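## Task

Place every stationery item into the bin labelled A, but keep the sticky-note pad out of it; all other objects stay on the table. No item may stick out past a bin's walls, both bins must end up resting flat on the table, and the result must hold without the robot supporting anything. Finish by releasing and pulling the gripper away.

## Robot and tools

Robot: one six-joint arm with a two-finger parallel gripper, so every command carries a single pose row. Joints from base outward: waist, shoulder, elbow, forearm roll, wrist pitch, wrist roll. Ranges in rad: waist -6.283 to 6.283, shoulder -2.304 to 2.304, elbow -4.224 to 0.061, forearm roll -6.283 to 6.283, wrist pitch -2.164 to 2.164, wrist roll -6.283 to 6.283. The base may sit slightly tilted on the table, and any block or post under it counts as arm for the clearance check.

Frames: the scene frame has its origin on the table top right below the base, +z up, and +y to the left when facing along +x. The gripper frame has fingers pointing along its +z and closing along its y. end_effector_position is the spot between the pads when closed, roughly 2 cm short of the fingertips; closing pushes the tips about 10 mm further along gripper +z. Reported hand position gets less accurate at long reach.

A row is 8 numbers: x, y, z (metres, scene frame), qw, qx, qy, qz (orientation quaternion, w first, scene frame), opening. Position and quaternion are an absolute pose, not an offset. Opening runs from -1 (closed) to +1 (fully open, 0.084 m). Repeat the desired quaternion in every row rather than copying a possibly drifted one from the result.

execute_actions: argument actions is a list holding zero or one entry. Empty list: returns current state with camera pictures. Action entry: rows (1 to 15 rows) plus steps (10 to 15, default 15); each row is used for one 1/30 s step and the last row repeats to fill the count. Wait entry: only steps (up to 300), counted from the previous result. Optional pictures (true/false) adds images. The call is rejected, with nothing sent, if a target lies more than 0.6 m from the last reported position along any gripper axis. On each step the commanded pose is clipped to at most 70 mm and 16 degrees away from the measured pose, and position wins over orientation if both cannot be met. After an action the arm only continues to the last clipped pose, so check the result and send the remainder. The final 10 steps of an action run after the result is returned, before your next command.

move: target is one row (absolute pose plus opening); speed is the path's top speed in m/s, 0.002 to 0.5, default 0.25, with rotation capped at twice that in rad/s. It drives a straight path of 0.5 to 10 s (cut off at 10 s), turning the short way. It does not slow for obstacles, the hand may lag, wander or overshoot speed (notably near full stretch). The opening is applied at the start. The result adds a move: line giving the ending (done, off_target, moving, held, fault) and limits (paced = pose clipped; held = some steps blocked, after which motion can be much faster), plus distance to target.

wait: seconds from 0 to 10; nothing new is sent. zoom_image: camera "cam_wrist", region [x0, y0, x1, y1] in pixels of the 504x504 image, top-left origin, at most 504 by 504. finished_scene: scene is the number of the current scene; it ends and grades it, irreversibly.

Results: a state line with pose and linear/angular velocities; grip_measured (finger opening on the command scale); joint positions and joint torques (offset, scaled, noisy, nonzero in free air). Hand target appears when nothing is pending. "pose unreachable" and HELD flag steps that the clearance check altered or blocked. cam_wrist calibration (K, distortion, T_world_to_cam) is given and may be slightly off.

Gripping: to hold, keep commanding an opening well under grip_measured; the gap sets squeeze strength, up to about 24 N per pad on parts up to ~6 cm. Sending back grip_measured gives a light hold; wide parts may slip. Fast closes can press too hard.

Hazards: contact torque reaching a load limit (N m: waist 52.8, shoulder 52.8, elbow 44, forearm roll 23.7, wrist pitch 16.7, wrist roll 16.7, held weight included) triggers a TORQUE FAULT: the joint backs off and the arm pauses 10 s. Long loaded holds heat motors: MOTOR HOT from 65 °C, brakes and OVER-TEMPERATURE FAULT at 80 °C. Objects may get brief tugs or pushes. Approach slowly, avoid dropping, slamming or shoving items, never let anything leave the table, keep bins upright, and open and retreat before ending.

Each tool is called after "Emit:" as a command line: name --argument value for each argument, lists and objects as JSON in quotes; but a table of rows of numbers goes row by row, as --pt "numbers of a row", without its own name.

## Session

Emit:
execute_actions --actions '[]'

Scene clock: 0.00 s of 4800.00 s.
end_effector_position=(+0.5776, -0.2537, +0.2153) grip_measured=+1.00 end_effector_quat_wxyz=(+0.095, +0.091, +0.930, +0.342) end_effector_velocity=(+0.001, +0.001, +0.001) end_effector_angular_velocity=(+0.001, -0.002, +0.001)
Joint positions: [-0.748 -0.885 -1.491  0.787 -1.021  2.147  0.084]
Joint velocities: [ 0.001  0.001  0.     0.002 -0.    -0.002 -0.   ]
Joint torques (N m, as the arm reports them, + toward a larger angle): no reading
Motor temperatures (°C, as the motors report them): [26 22 26 27 29 29]
Hand target: +0.578, -0.254, +0.215; +0.095, +0.091, +0.930, +0.342
camera_calibration (this result's frames):
cam_wrist: T_world_to_cam=[[0.10717, 0.744694, 0.658745, 0.0189132], [0.963329, -0.241705, 0.116519, -0.579746], [0.245993, 0.622101, -0.743289, 0.304455], [0, 0, 0, 1]] pos_world=[0.481565, -0.343614, 0.281391]

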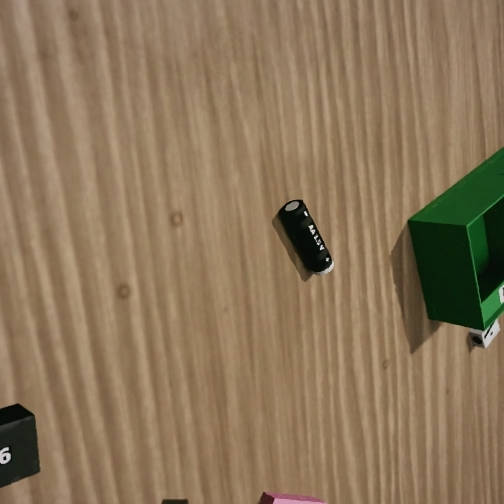

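Emit:
move --target '[0.36, -0.08, 0.62, 0.2164, 0, 0.9763, 0, 1]' --speed 0.4

Scene clock: 6.07 s of 4800.00 s.
end_effector_position=(+0.3600, -0.0796, +0.6184) grip_measured=+1.00 end_effector_quat_wxyz=(+0.216, -0.000, +0.976, +0.000) end_effector_velocity=(-0.001, +0.001, +0.003) end_effector_angular_velocity=(-0.004, -0.003, +0.001)
Joint positions: [-0.315  0.377 -1.003  0.067 -0.999  2.907  0.084]
Joint velocities: [ 0.006  0.004 -0.003 -0.006 -0.003  0.006 -0.   ]
Joint torques (N m, as the arm reports them, + toward a larger angle): [ -4.13   1.69 -14.5    0.23   0.57  -0.3 ]
Motor temperatures (°C, as the motors report them): [26 22 26 27 29 29]
Hand target: +0.360, -0.079, +0.619; +0.216, -0.000, +0.976, +0.000
Off the commanded pose: 0.002 m, 0 deg.
Kept back: nothing.
After step 90, 1.17 s passed at rest.
move: done; limits=paced
camera_calibration (this result's frames):
cam_wrist: T_world_to_cam=[[0.00107781, 0.999975, 0.00692522, 0.108683], [0.903775, -0.00393811, 0.427989, -0.527198], [0.428006, 0.00579755, -0.903757, 0.533963], [0, 0, 0, 1]] pos_world=[0.247812, -0.113852, 0.707456]

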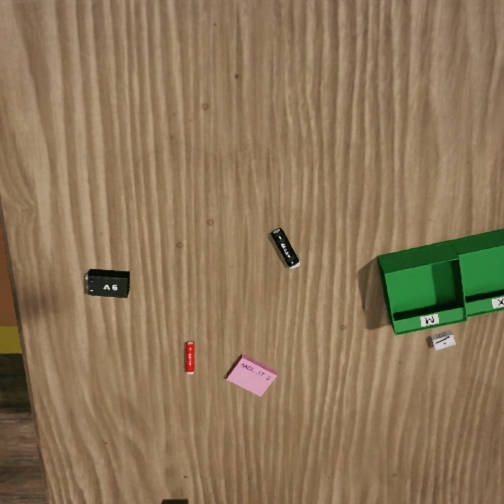

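Emit:
move --target '[0.36, 0.24, 0.6, 0.2164, 0, 0.9763, 0, 1]' --speed 0.3

Scene clock: 7.93 s of 4800.00 s.
end_effector_position=(+0.3609, +0.2387, +0.6003) grip_measured=+1.00 end_effector_quat_wxyz=(+0.216, +0.000, +0.976, -0.000) end_effector_velocity=(+0.000, +0.002, -0.000) end_effector_angular_velocity=(-0.003, -0.001, +0.001)
Joint positions: [ 0.603  0.152 -1.12  -0.315 -1.011  3.984  0.084]
Joint velocities: [ 0.005 -0.005 -0.003 -0.004 -0.001  0.005  0.   ]
Joint torques (N m, as the arm reports them, + toward a larger angle): [ -5.42  11.49 -14.83  -0.21   0.3   -0.29]
Motor temperatures (°C, as the motors report them): [26 22 26 27 29 29]
Hand target: +0.361, +0.239, +0.600; +0.216, +0.000, +0.976, -0.000
Off the commanded pose: 0.002 m, 0 deg.
Kept back: nothing.
move: done
camera_calibration (this result's frames):
cam_wrist: T_world_to_cam=[[0.00180653, 0.999979, 0.00628426, -0.209409], [0.90346, -0.00432597, 0.428651, -0.519218], [0.428669, 0.00490321, -0.903448, 0.515222], [0, 0, 0, 1]] pos_world=[0.248612, 0.204632, 0.689356]

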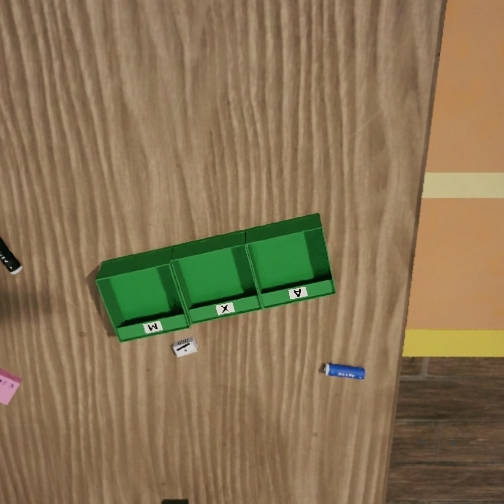

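Emit:
zoom_image --camera "cam_wrist" --region '[150, 320, 390, 400]'

Region (150, 320, 390, 400) of cam_wrist's 504x504 image, scaled by 2.100, with more detail than that image has.

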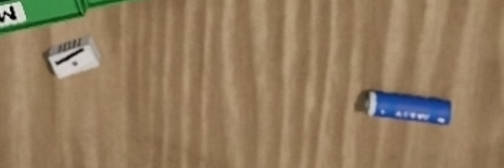

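Emit:
move --target '[0.70, 0.127, 0.16, 0, -0.1305, 0.9914, 0, 0.3]' --speed 0.35

Scene clock: 11.83 s of 4800.00 s.
end_effector_position=(+0.7000, +0.1269, +0.1615) grip_measured=+0.29 end_effector_quat_wxyz=(+0.001, -0.130, +0.991, +0.000) end_effector_velocity=(+0.000, -0.001, -0.004) end_effector_angular_velocity=(-0.001, +0.006, +0.000)
Joint positions: [ 0.075 -1.05  -1.761 -0.019 -0.763  3.08   0.056]
Joint velocities: [-0.001 -0.01  -0.009  0.    -0.005 -0.002 -0.   ]
Joint torques (N m, as the arm reports them, + toward a larger angle): [ -3.38  54.4  -13.97  -0.06  -0.16  -0.29]
Motor temperatures (°C, as the motors report them): [26 22 26 27 29 29]
Hand target: +0.700, +0.127, +0.161; +0.000, -0.130, +0.991, +0.000
Off the commanded pose: 0.002 m, 0 deg.
Kept back: nothing.
move: done
camera_calibration (this result's frames):
cam_wrist: T_world_to_cam=[[-0.254912, 0.96695, 0.00515794, 0.088636], [0.966941, 0.254866, 0.0082696, -0.647454], [0.00668171, 0.00709544, -0.999953, 0.28468], [0, 0, 0, 1]] pos_world=[0.646743, 0.0772873, 0.289563]

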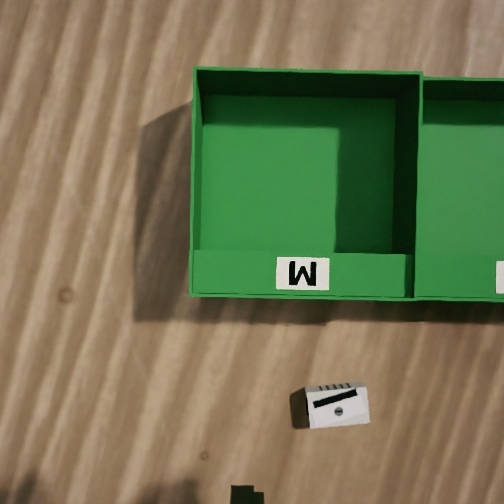

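Emit:
zoom_image --camera "cam_wrist" --region '[280, 360, 400, 450]'

Region (280, 360, 400, 450) of cam_wrist's 504x504 image, scaled by 4.200, with more detail than that image has; it fills the top 378 rows of this view, and the rest is white.

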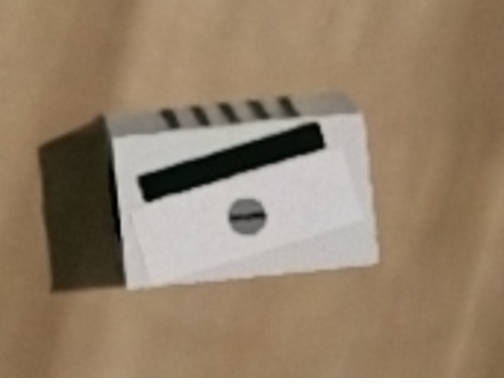

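Emit:
move --target '[0.701, 0.1347, 0.036, 0, -0.1771, 0.9842, 0, -0.1]' --speed 0.12

Scene clock: 14.67 s of 4800.00 s.
end_effector_position=(+0.7014, +0.1347, +0.0366) grip_measured=-0.11 end_effector_quat_wxyz=(+0.000, -0.177, +0.984, -0.000) end_effector_velocity=(-0.000, -0.000, -0.003) end_effector_angular_velocity=(-0.001, +0.001, +0.002)
Joint positions: [ 0.083 -1.252 -1.821 -0.023 -0.622  2.998  0.039]
Joint velocities: [ 0.    -0.004 -0.002 -0.002  0.001 -0.    -0.   ]
Joint torques (N m, as the arm reports them, + toward a larger angle): [ -3.05  55.76 -13.14   0.05  -0.13  -0.32]
Motor temperatures (°C, as the motors report them): [26 22 26 27 29 29]
Hand target: +0.701, +0.135, +0.036; -0.000, -0.177, +0.984, -0.000
Off the commanded pose: 0.001 m, 0 deg.
Kept back: nothing.
move: done
camera_calibration (this result's frames):
cam_wrist: T_world_to_cam=[[-0.344727, 0.93869, 0.00498565, 0.148869], [0.938687, 0.344685, 0.0076881, -0.642014], [0.00549827, 0.00733026, -0.999958, 0.160442], [0, 0, 0, 1]] pos_world=[0.653087, 0.0803748, 0.164629]

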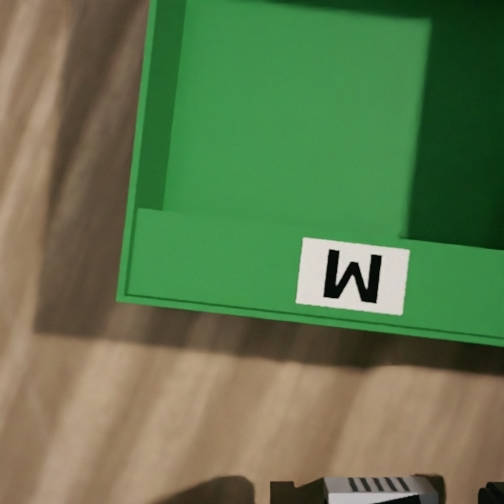

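Emit:
move --target '[0.7013, 0.134, 0.028, 0, -0.1771, 0.9842, 0, -0.1]' --speed 0.02

Scene clock: 15.63 s of 4800.00 s.
end_effector_position=(+0.7013, +0.1340, +0.0281) grip_measured=-0.11 end_effector_quat_wxyz=(-0.000, -0.177, +0.984, -0.000) end_effector_velocity=(+0.001, +0.001, -0.001) end_effector_angular_velocity=(+0.002, -0.001, -0.000)
Joint positions: [ 0.081 -1.267 -1.827 -0.023 -0.614  2.997  0.039]
Joint velocities: [ 0.    -0.002 -0.002  0.003  0.002 -0.001  0.   ]
Joint torques (N m, as the arm reports them, + toward a larger angle): [ -4.07  56.77 -13.01  -0.06  -0.21  -0.31]
Motor temperatures (°C, as the motors report them): [26 22 26 27 29 29]
Hand target: +0.701, +0.134, +0.028; +0.000, -0.177, +0.984, -0.000
Off the commanded pose: 0.000 m, 0 deg.
Kept back: nothing.
move: done
camera_calibration (this result's frames):
cam_wrist: T_world_to_cam=[[-0.344946, 0.938609, 0.00514333, 0.149719], [0.938609, 0.344906, 0.00721507, -0.641572], [0.00499816, 0.00731639, -0.999961, 0.152371], [0, 0, 0, 1]] pos_world=[0.653069, 0.0796397, 0.156224]

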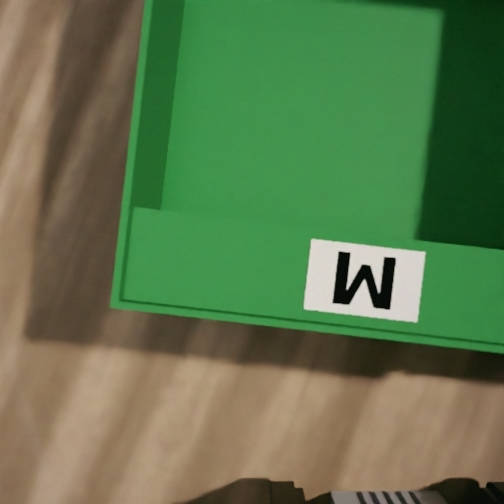

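Emit:
zoom_image --camera "cam_wrist" --region '[200, 444, 504, 504]'

Region (200, 444, 504, 504) of cam_wrist's 504x504 image, scaled by 1.658, with more detail than that image has; it fills the top 99 rows of this view, and the rest is white.

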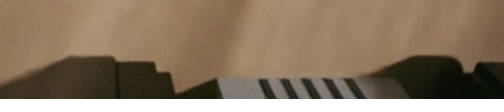

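Emit:
move --target '[0.7013, 0.134, 0.027, 0, -0.1771, 0.9842, 0, -0.33]' --speed 0.02

Emit:
move --target '[0.7013, 0.134, 0.027, 0, -0.1771, 0.9842, 0, -0.75]' --speed 0.02

Scene clock: 19.13 s of 4800.00 s.
end_effector_position=(+0.7013, +0.1340, +0.0270) grip_measured=-0.35 end_effector_quat_wxyz=(+0.000, -0.177, +0.984, -0.000) end_effector_velocity=(-0.000, -0.000, -0.000) end_effector_angular_velocity=(-0.000, +0.000, -0.000)
Joint positions: [ 0.081 -1.269 -1.828 -0.023 -0.613  2.997  0.029]
Joint velocities: [-0.    -0.     0.    -0.001 -0.     0.001  0.   ]
Joint torques (N m, as the arm reports them, + toward a larger angle): [ -3.6   55.82 -12.99  -0.11  -0.19  -0.34]
Motor temperatures (°C, as the motors report them): [26 22 26 27 29 29]
Hand target: +0.701, +0.134, +0.027; +0.000, -0.177, +0.984, -0.000
Off the commanded pose: 0.000 m, 0 deg.
Kept back: nothing.
move: done
camera_calibration (this result's frames):
cam_wrist: T_world_to_cam=[[-0.34495, 0.938607, 0.0051484, 0.14974], [0.938608, 0.344911, 0.00722378, -0.641555], [0.00500455, 0.00732417, -0.999961, 0.151247], [0, 0, 0, 1]] pos_world=[0.653064, 0.0796248, 0.155104]

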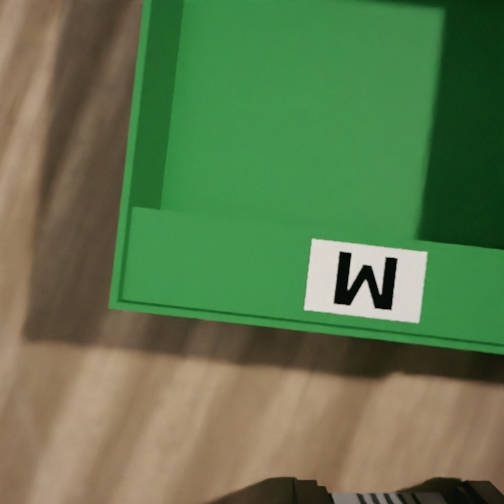

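Scene clock: 19.83 s of 4800.00 s.
end_effector_position=(+0.7013, +0.1340, +0.0270) grip_measured=-0.46 end_effector_quat_wxyz=(+0.000, -0.177, +0.984, +0.000) end_effector_velocity=(+0.000, +0.000, +0.000) end_effector_angular_velocity=(+0.000, -0.001, +0.001)
Joint positions: [ 0.081 -1.269 -1.828 -0.023 -0.613  2.997  0.024]
Joint velocities: [ 0.     0.001 -0.    -0.     0.    -0.001  0.   ]
Joint torques (N m, as the arm reports them, + toward a larger angle): [ -3.89  55.39 -12.55  -0.17  -0.15  -0.31]
Motor temperatures (°C, as the motors report them): [26 22 26 27 29 29]
Hand target: +0.701, +0.134, +0.027; -0.000, -0.177, +0.984, -0.000
Off the commanded pose: 0.000 m, 0 deg.
Kept back: nothing.
move: done
camera_calibration (this result's frames):
cam_wrist: T_world_to_cam=[[-0.344952, 0.938606, 0.00514037, 0.149744], [0.938607, 0.344912, 0.00727928, -0.641579], [0.0050594, 0.00733578, -0.99996, 0.151223], [0, 0, 0, 1]] pos_world=[0.65308, 0.0796286, 0.155118]

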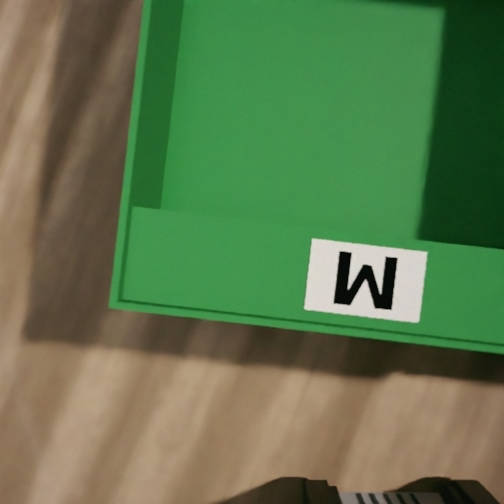

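Emit:
move --target '[0.7013, 0.134, 0.11, 0, -0.1771, 0.9842, 0, -0.8]' --speed 0.15

Emit:
move --target '[0.60, 0.267, 0.13, 0, -0.1175, 0.9931, 0, -0.8]' --speed 0.2

Scene clock: 21.23 s of 4800.00 s.
end_effector_position=(+0.7010, +0.1339, +0.1094) grip_measured=-0.46 end_effector_quat_wxyz=(-0.000, -0.177, +0.984, +0.000) end_effector_velocity=(+0.002, -0.000, +0.004) end_effector_angular_velocity=(+0.001, -0.004, +0.001)
Joint positions: [ 0.083 -1.132 -1.78  -0.02  -0.702  2.995  0.024]
Joint velocities: [-0.     0.006 -0.001 -0.    -0.002 -0.001 -0.   ]
Joint torques (N m, as the arm reports them, + toward a larger angle): [ -3.53  54.33 -13.55  -0.1   -0.17  -0.28]
Motor temperatures (°C, as the motors report them): [26 22 26 27 29 29]
Hand target: +0.701, +0.134, +0.110; -0.000, -0.177, +0.984, +0.000
Off the commanded pose: 0.001 m, 0 deg.
Kept back: nothing.
move: done
camera_calibration (this result's frames):
cam_wrist: T_world_to_cam=[[-0.344998, 0.938589, 0.00528626, 0.149281], [0.938593, 0.344962, 0.00667582, -0.641758], [0.00444229, 0.00726479, -0.999964, 0.234023], [0, 0, 0, 1]] pos_world=[0.652812, 0.0795678, 0.23751]

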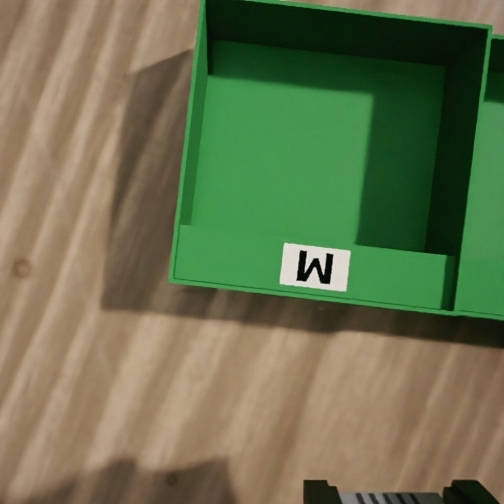

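Scene clock: 22.53 s of 4800.00 s.
end_effector_position=(+0.6005, +0.2667, +0.1298) grip_measured=-0.46 end_effector_quat_wxyz=(-0.000, -0.117, +0.993, -0.000) end_effector_velocity=(-0.002, +0.002, +0.000) end_effector_angular_velocity=(-0.001, -0.000, -0.000)
Joint positions: [ 0.307 -0.969 -1.528 -0.002 -0.614  3.326  0.024]
Joint velocities: [ 0.005  0.002  0.003 -0.002  0.001  0.006 -0.   ]
Joint torques (N m, as the arm reports them, + toward a larger angle): [ -3.83  50.03 -12.97  -0.17  -0.15  -0.37]
Motor temperatures (°C, as the motors report them): [26 22 26 27 29 29]
Hand target: +0.600, +0.267, +0.130; -0.000, -0.117, +0.993, -0.000
Off the commanded pose: 0.001 m, 0 deg.
Kept back: nothing.
move: done
camera_calibration (this result's frames):
cam_wrist: T_world_to_cam=[[-0.229403, 0.973318, 0.00512941, -0.0887951], [0.973315, 0.229366, 0.00702496, -0.583412], [0.00566101, 0.00660409, -0.999962, 0.253382], [0, 0, 0, 1]] pos_world=[0.546039, 0.218567, 0.257926]

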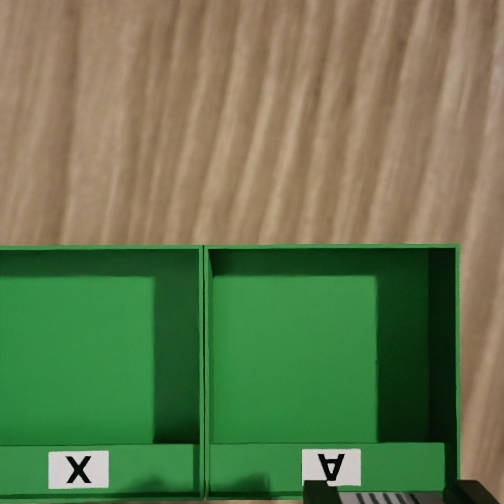

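Emit:
move --target '[0.569, 0.2555, 0.09, 0, -0.1175, 0.9931, 0, -0.8]' --speed 0.15

Emit:
move --target '[0.569, 0.2555, 0.035, 0, -0.1175, 0.9931, 0, -0.8]' --speed 0.06

Scene clock: 23.87 s of 4800.00 s.
end_effector_position=(+0.5693, +0.2557, +0.0903) grip_measured=-0.46 end_effector_quat_wxyz=(+0.000, -0.117, +0.993, +0.000) end_effector_velocity=(-0.002, -0.000, -0.002) end_effector_angular_velocity=(+0.000, -0.001, -0.000)
Joint positions: [ 0.311 -0.966 -1.411 -0.002 -0.499  3.33   0.024]
Joint velocities: [ 0.001 -0.     0.006  0.     0.007  0.002  0.   ]
Joint torques (N m, as the arm reports them, + toward a larger angle): [ -3.99  48.31 -12.12  -0.2   -0.18  -0.37]
Motor temperatures (°C, as the motors report them): [26 22 26 27 29 29]
Hand target: +0.569, +0.256, +0.090; +0.000, -0.117, +0.993, -0.000
Off the commanded pose: 0.000 m, 0 deg.
Kept back: nothing.
move: done
camera_calibration (this result's frames):
cam_wrist: T_world_to_cam=[[-0.22952, 0.97329, 0.00514386, -0.0849225], [0.973284, 0.229479, 0.00755054, -0.55033], [0.00616846, 0.00673944, -0.999958, 0.213809], [0, 0, 0, 1]] pos_world=[0.514817, 0.207502, 0.218393]

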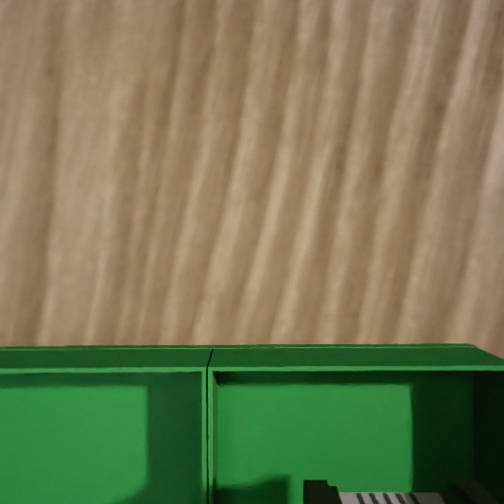

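Scene clock: 25.13 s of 4800.00 s.
end_effector_position=(+0.5692, +0.2556, +0.0353) grip_measured=-0.46 end_effector_quat_wxyz=(+0.000, -0.117, +0.993, +0.000) end_effector_velocity=(-0.000, -0.001, -0.002) end_effector_angular_velocity=(-0.001, +0.001, +0.001)
Joint positions: [ 0.311 -1.066 -1.439 -0.002 -0.428  3.33   0.024]
Joint velocities: [-0.    -0.004 -0.    -0.001  0.002 -0.001  0.   ]
Joint torques (N m, as the arm reports them, + toward a larger angle): [ -4.03  49.39 -11.45   0.17  -0.16  -0.38]
Motor temperatures (°C, as the motors report them): [26 22 26 27 29 29]
Hand target: +0.569, +0.256, +0.035; +0.000, -0.117, +0.993, -0.000
Off the commanded pose: 0.000 m, 0 deg.
Kept back: nothing.
move: done
camera_calibration (this result's frames):
cam_wrist: T_world_to_cam=[[-0.229558, 0.973281, 0.0051502, -0.0845337], [0.973276, 0.229517, 0.0074741, -0.549786], [0.00609235, 0.00672831, -0.999959, 0.158859], [0, 0, 0, 1]] pos_world=[0.51472, 0.207391, 0.163397]

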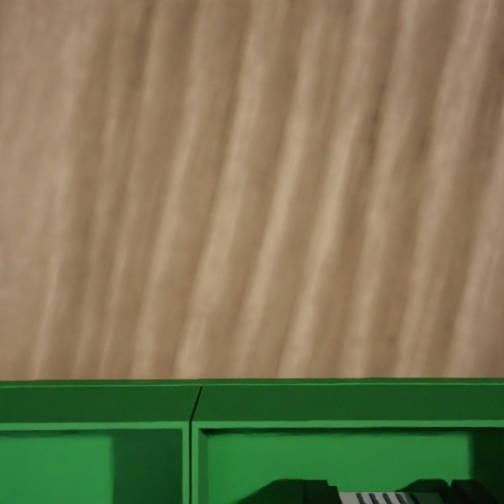

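Emit:
move --target '[0.569, 0.2555, 0.0325, 0, -0.1175, 0.9931, 0, -0.8]' --speed 0.01

Scene clock: 26.07 s of 4800.00 s.
end_effector_position=(+0.5692, +0.2556, +0.0332) grip_measured=-0.46 end_effector_quat_wxyz=(-0.000, -0.117, +0.993, -0.000) end_effector_velocity=(-0.000, -0.000, -0.001) end_effector_angular_velocity=(-0.000, -0.000, -0.002)
Joint positions: [ 0.311 -1.07  -1.441 -0.002 -0.426  3.33   0.024]
Joint velocities: [-0.    -0.002  0.    -0.001  0.002  0.003  0.   ]
Joint torques (N m, as the arm reports them, + toward a larger angle): [-3.72 39.33 -9.67 -0.13  1.38 -0.35]
Motor temperatures (°C, as the motors report them): [26 22 26 27 29 29]
Hand target: +0.569, +0.256, +0.033; -0.000, -0.117, +0.993, -0.000
Off the commanded pose: 0.001 m, 0 deg.
Kept back: nothing.
move: done
camera_calibration (this result's frames):
cam_wrist: T_world_to_cam=[[-0.229578, 0.973277, 0.0051004, -0.0844994], [0.973274, 0.22954, 0.00700027, -0.549739], [0.00564246, 0.00657119, -0.999962, 0.157011], [0, 0, 0, 1]] pos_world=[0.514762, 0.207397, 0.161285]

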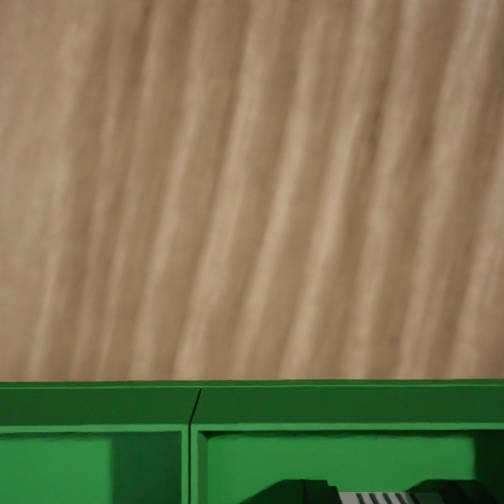

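Touching the floor; release.

Emit:
move --target '[0.569, 0.2555, 0.034, 0, -0.1175, 0.9931, 0, -0.2]' --speed 0.02

Emit:
move --target '[0.569, 0.2555, 0.16, 0, -0.1175, 0.9931, 0, -0.2]' --speed 0.15

Emit:
move --target '[0.70, -0.12, 0.3, 0, 0, 1, 0, -0.2]' --speed 0.35

Scene clock: 27.20 s of 4800.00 s.
end_effector_position=(+0.5690, +0.2555, +0.0339) grip_measured=-0.22 end_effector_quat_wxyz=(-0.000, -0.117, +0.993, -0.000) end_effector_velocity=(-0.000, +0.000, +0.001) end_effector_angular_velocity=(+0.001, +0.000, -0.000)
Joint positions: [ 0.311 -1.069 -1.44  -0.002 -0.426  3.33   0.035]
Joint velocities: [ 0.     0.001  0.     0.002 -0.001 -0.001 -0.   ]
Joint torques (N m, as the arm reports them, + toward a larger angle): [ -3.83  49.75 -11.53  -0.07  -0.09  -0.38]
Motor temperatures (°C, as the motors report them): [26 22 26 27 29 29]
Hand target: +0.569, +0.255, +0.034; +0.000, -0.117, +0.993, +0.000
Off the commanded pose: 0.000 m, 0 deg.
Kept back: nothing.
move: done
camera_calibration (this result's frames):
cam_wrist: T_world_to_cam=[[-0.229585, 0.973275, 0.00514902, -0.0844732], [0.973271, 0.229546, 0.0072132, -0.549564], [0.00583849, 0.00666744, -0.999961, 0.157644], [0, 0, 0, 1]] pos_world=[0.51456, 0.207314, 0.162037]

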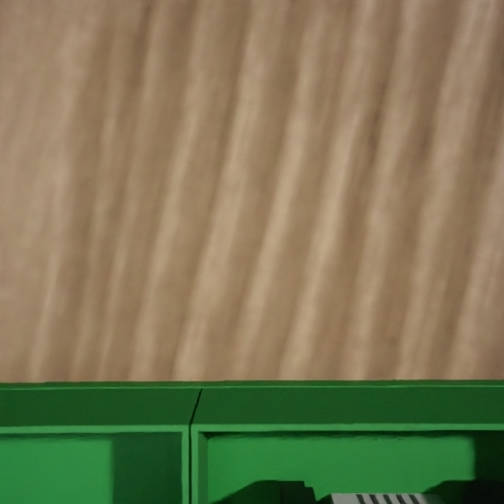

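Scene clock: 28.47 s of 4800.00 s.
end_effector_position=(+0.5687, +0.2554, +0.1594) grip_measured=-0.22 end_effector_quat_wxyz=(-0.000, -0.118, +0.993, -0.000) end_effector_velocity=(+0.001, +0.000, +0.003) end_effector_angular_velocity=(+0.001, -0.002, +0.001)
Joint positions: [ 0.311 -0.852 -1.398 -0.001 -0.601  3.329  0.035]
Joint velocities: [-0.     0.005 -0.001 -0.    -0.004 -0.001 -0.   ]
Joint torques (N m, as the arm reports them, + toward a larger angle): [ -4.23  46.4  -12.82   0.05  -0.11  -0.31]
Motor temperatures (°C, as the motors report them): [26 22 26 27 29 29]
Hand target: +0.569, +0.255, +0.160; -0.000, -0.118, +0.993, +0.000
Off the commanded pose: 0.001 m, 0 deg.
Kept back: nothing.
move: done
camera_calibration (this result's frames):
cam_wrist: T_world_to_cam=[[-0.229652, 0.973259, 0.00516449, -0.0850206], [0.973258, 0.229616, 0.00669722, -0.550046], [0.00533228, 0.00656441, -0.999964, 0.28339], [0, 0, 0, 1]] pos_world=[0.514301, 0.207186, 0.287503]

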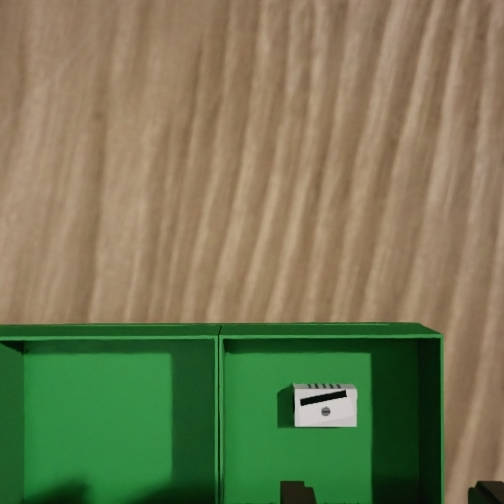

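Scene clock: 30.27 s of 4800.00 s.
end_effector_position=(+0.6989, -0.1196, +0.2999) grip_measured=-0.22 end_effector_quat_wxyz=(+0.000, -0.000, +1.000, +0.000) end_effector_velocity=(+0.001, -0.003, +0.001) end_effector_angular_velocity=(-0.001, +0.000, -0.001)
Joint positions: [-0.26  -0.88  -1.808 -0.036 -0.973  3.013  0.035]
Joint velocities: [-0.004 -0.002 -0.006 -0.001 -0.004 -0.002  0.   ]
Joint torques (N m, as the arm reports them, + toward a larger angle): [ -2.9   50.82 -14.19   0.25  -0.11  -0.37]
Motor temperatures (°C, as the motors report them): [26 22 26 27 29 29]
Hand target: +0.699, -0.120, +0.300; +0.000, -0.000, +1.000, +0.000
Off the commanded pose: 0.001 m, 0 deg.
Kept back: nothing.
move: done
camera_calibration (this result's frames):
cam_wrist: T_world_to_cam=[[0.00331144, 0.99998, 0.0054292, 0.149391], [0.999967, -0.00335163, 0.00740866, -0.638393], [0.00742671, 0.00540449, -0.999958, 0.424099], [0, 0, 0, 1]] pos_world=[0.634728, -0.15382, 0.427999]

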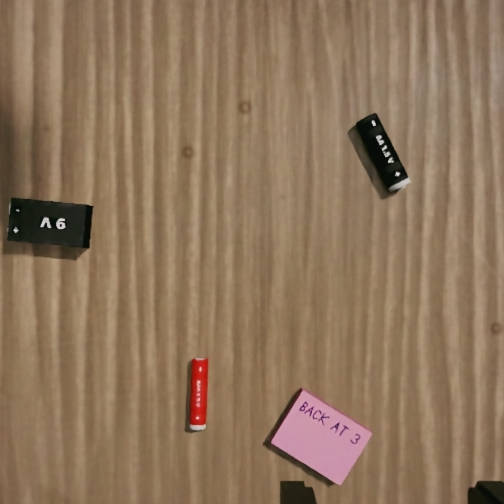

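Emit:
move --target '[0.24, -0.19, 0.56, 0, 0, 1, 0, -0.2]' --speed 0.4

Emit:
move --target '[0.24, 0.24, 0.56, 0, 0, 1, 0, -0.2]' --speed 0.35

Scene clock: 32.83 s of 4800.00 s.
end_effector_position=(+0.2399, -0.1883, +0.5586) grip_measured=-0.22 end_effector_quat_wxyz=(-0.000, -0.000, +1.000, +0.000) end_effector_velocity=(-0.002, -0.001, +0.002) end_effector_angular_velocity=(-0.002, -0.003, -0.002)
Joint positions: [-0.662  0.325 -0.965 -0.047 -1.321  2.603  0.035]
Joint velocities: [-0.004  0.005 -0.001 -0.001 -0.002 -0.002 -0.   ]
Joint torques (N m, as the arm reports them, + toward a larger angle): [ -3.85   4.75 -14.3    0.36  -0.13  -0.35]
Motor temperatures (°C, as the motors report them): [26 22 26 27 29 29]
Hand target: +0.240, -0.188, +0.559; +0.000, -0.000, +1.000, +0.000
Off the commanded pose: 0.002 m, 0 deg.
Kept back: nothing.
move: done; limits=paced
camera_calibration (this result's frames):
cam_wrist: T_world_to_cam=[[0.00349033, 0.999979, 0.00540614, 0.218196], [0.999968, -0.00352902, 0.00716408, -0.181484], [0.00718301, 0.00538096, -0.99996, 0.686638], [0, 0, 0, 1]] pos_world=[0.175784, -0.222527, 0.686731]

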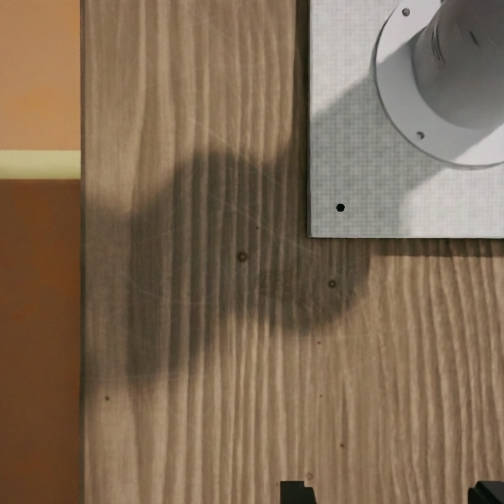

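Scene clock: 34.63 s of 4800.00 s.
end_effector_position=(+0.2410, +0.2384, +0.5603) grip_measured=-0.22 end_effector_quat_wxyz=(-0.000, +0.000, +1.000, +0.000) end_effector_velocity=(-0.000, +0.003, -0.001) end_effector_angular_velocity=(-0.002, +0.003, +0.001)
Joint positions: [ 0.631  0.188 -1.053  0.018 -1.295  3.879  0.035]
Joint velocities: [ 0.005 -0.007 -0.003  0.001 -0.     0.005 -0.   ]
Joint torques (N m, as the arm reports them, + toward a larger angle): [ -4.38  10.07 -14.86   0.15  -0.14  -0.3 ]
Motor temperatures (°C, as the motors report them): [26 22 26 27 29 29]
Hand target: +0.241, +0.239, +0.560; -0.000, -0.000, +1.000, -0.000
Off the commanded pose: 0.002 m, 0 deg.
Kept back: nothing.
move: done
camera_calibration (this result's frames):
cam_wrist: T_world_to_cam=[[0.00408154, 0.999978, 0.00518961, -0.208553], [0.99997, -0.00411521, 0.00649461, -0.180519], [0.00651583, 0.00516295, -0.999965, 0.686178], [0, 0, 0, 1]] pos_world=[0.176894, 0.204263, 0.688409]

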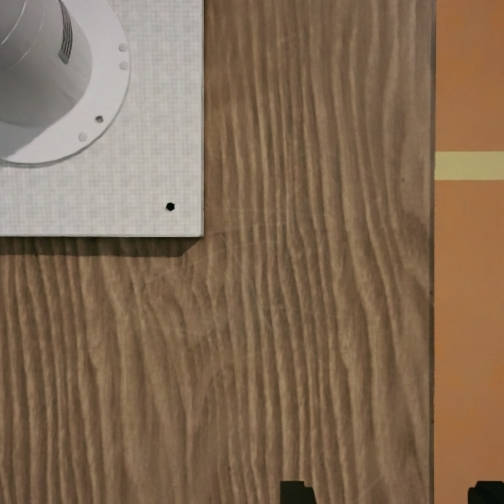

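Emit:
finished_scene --scene 2

The scene is finished: the task was done.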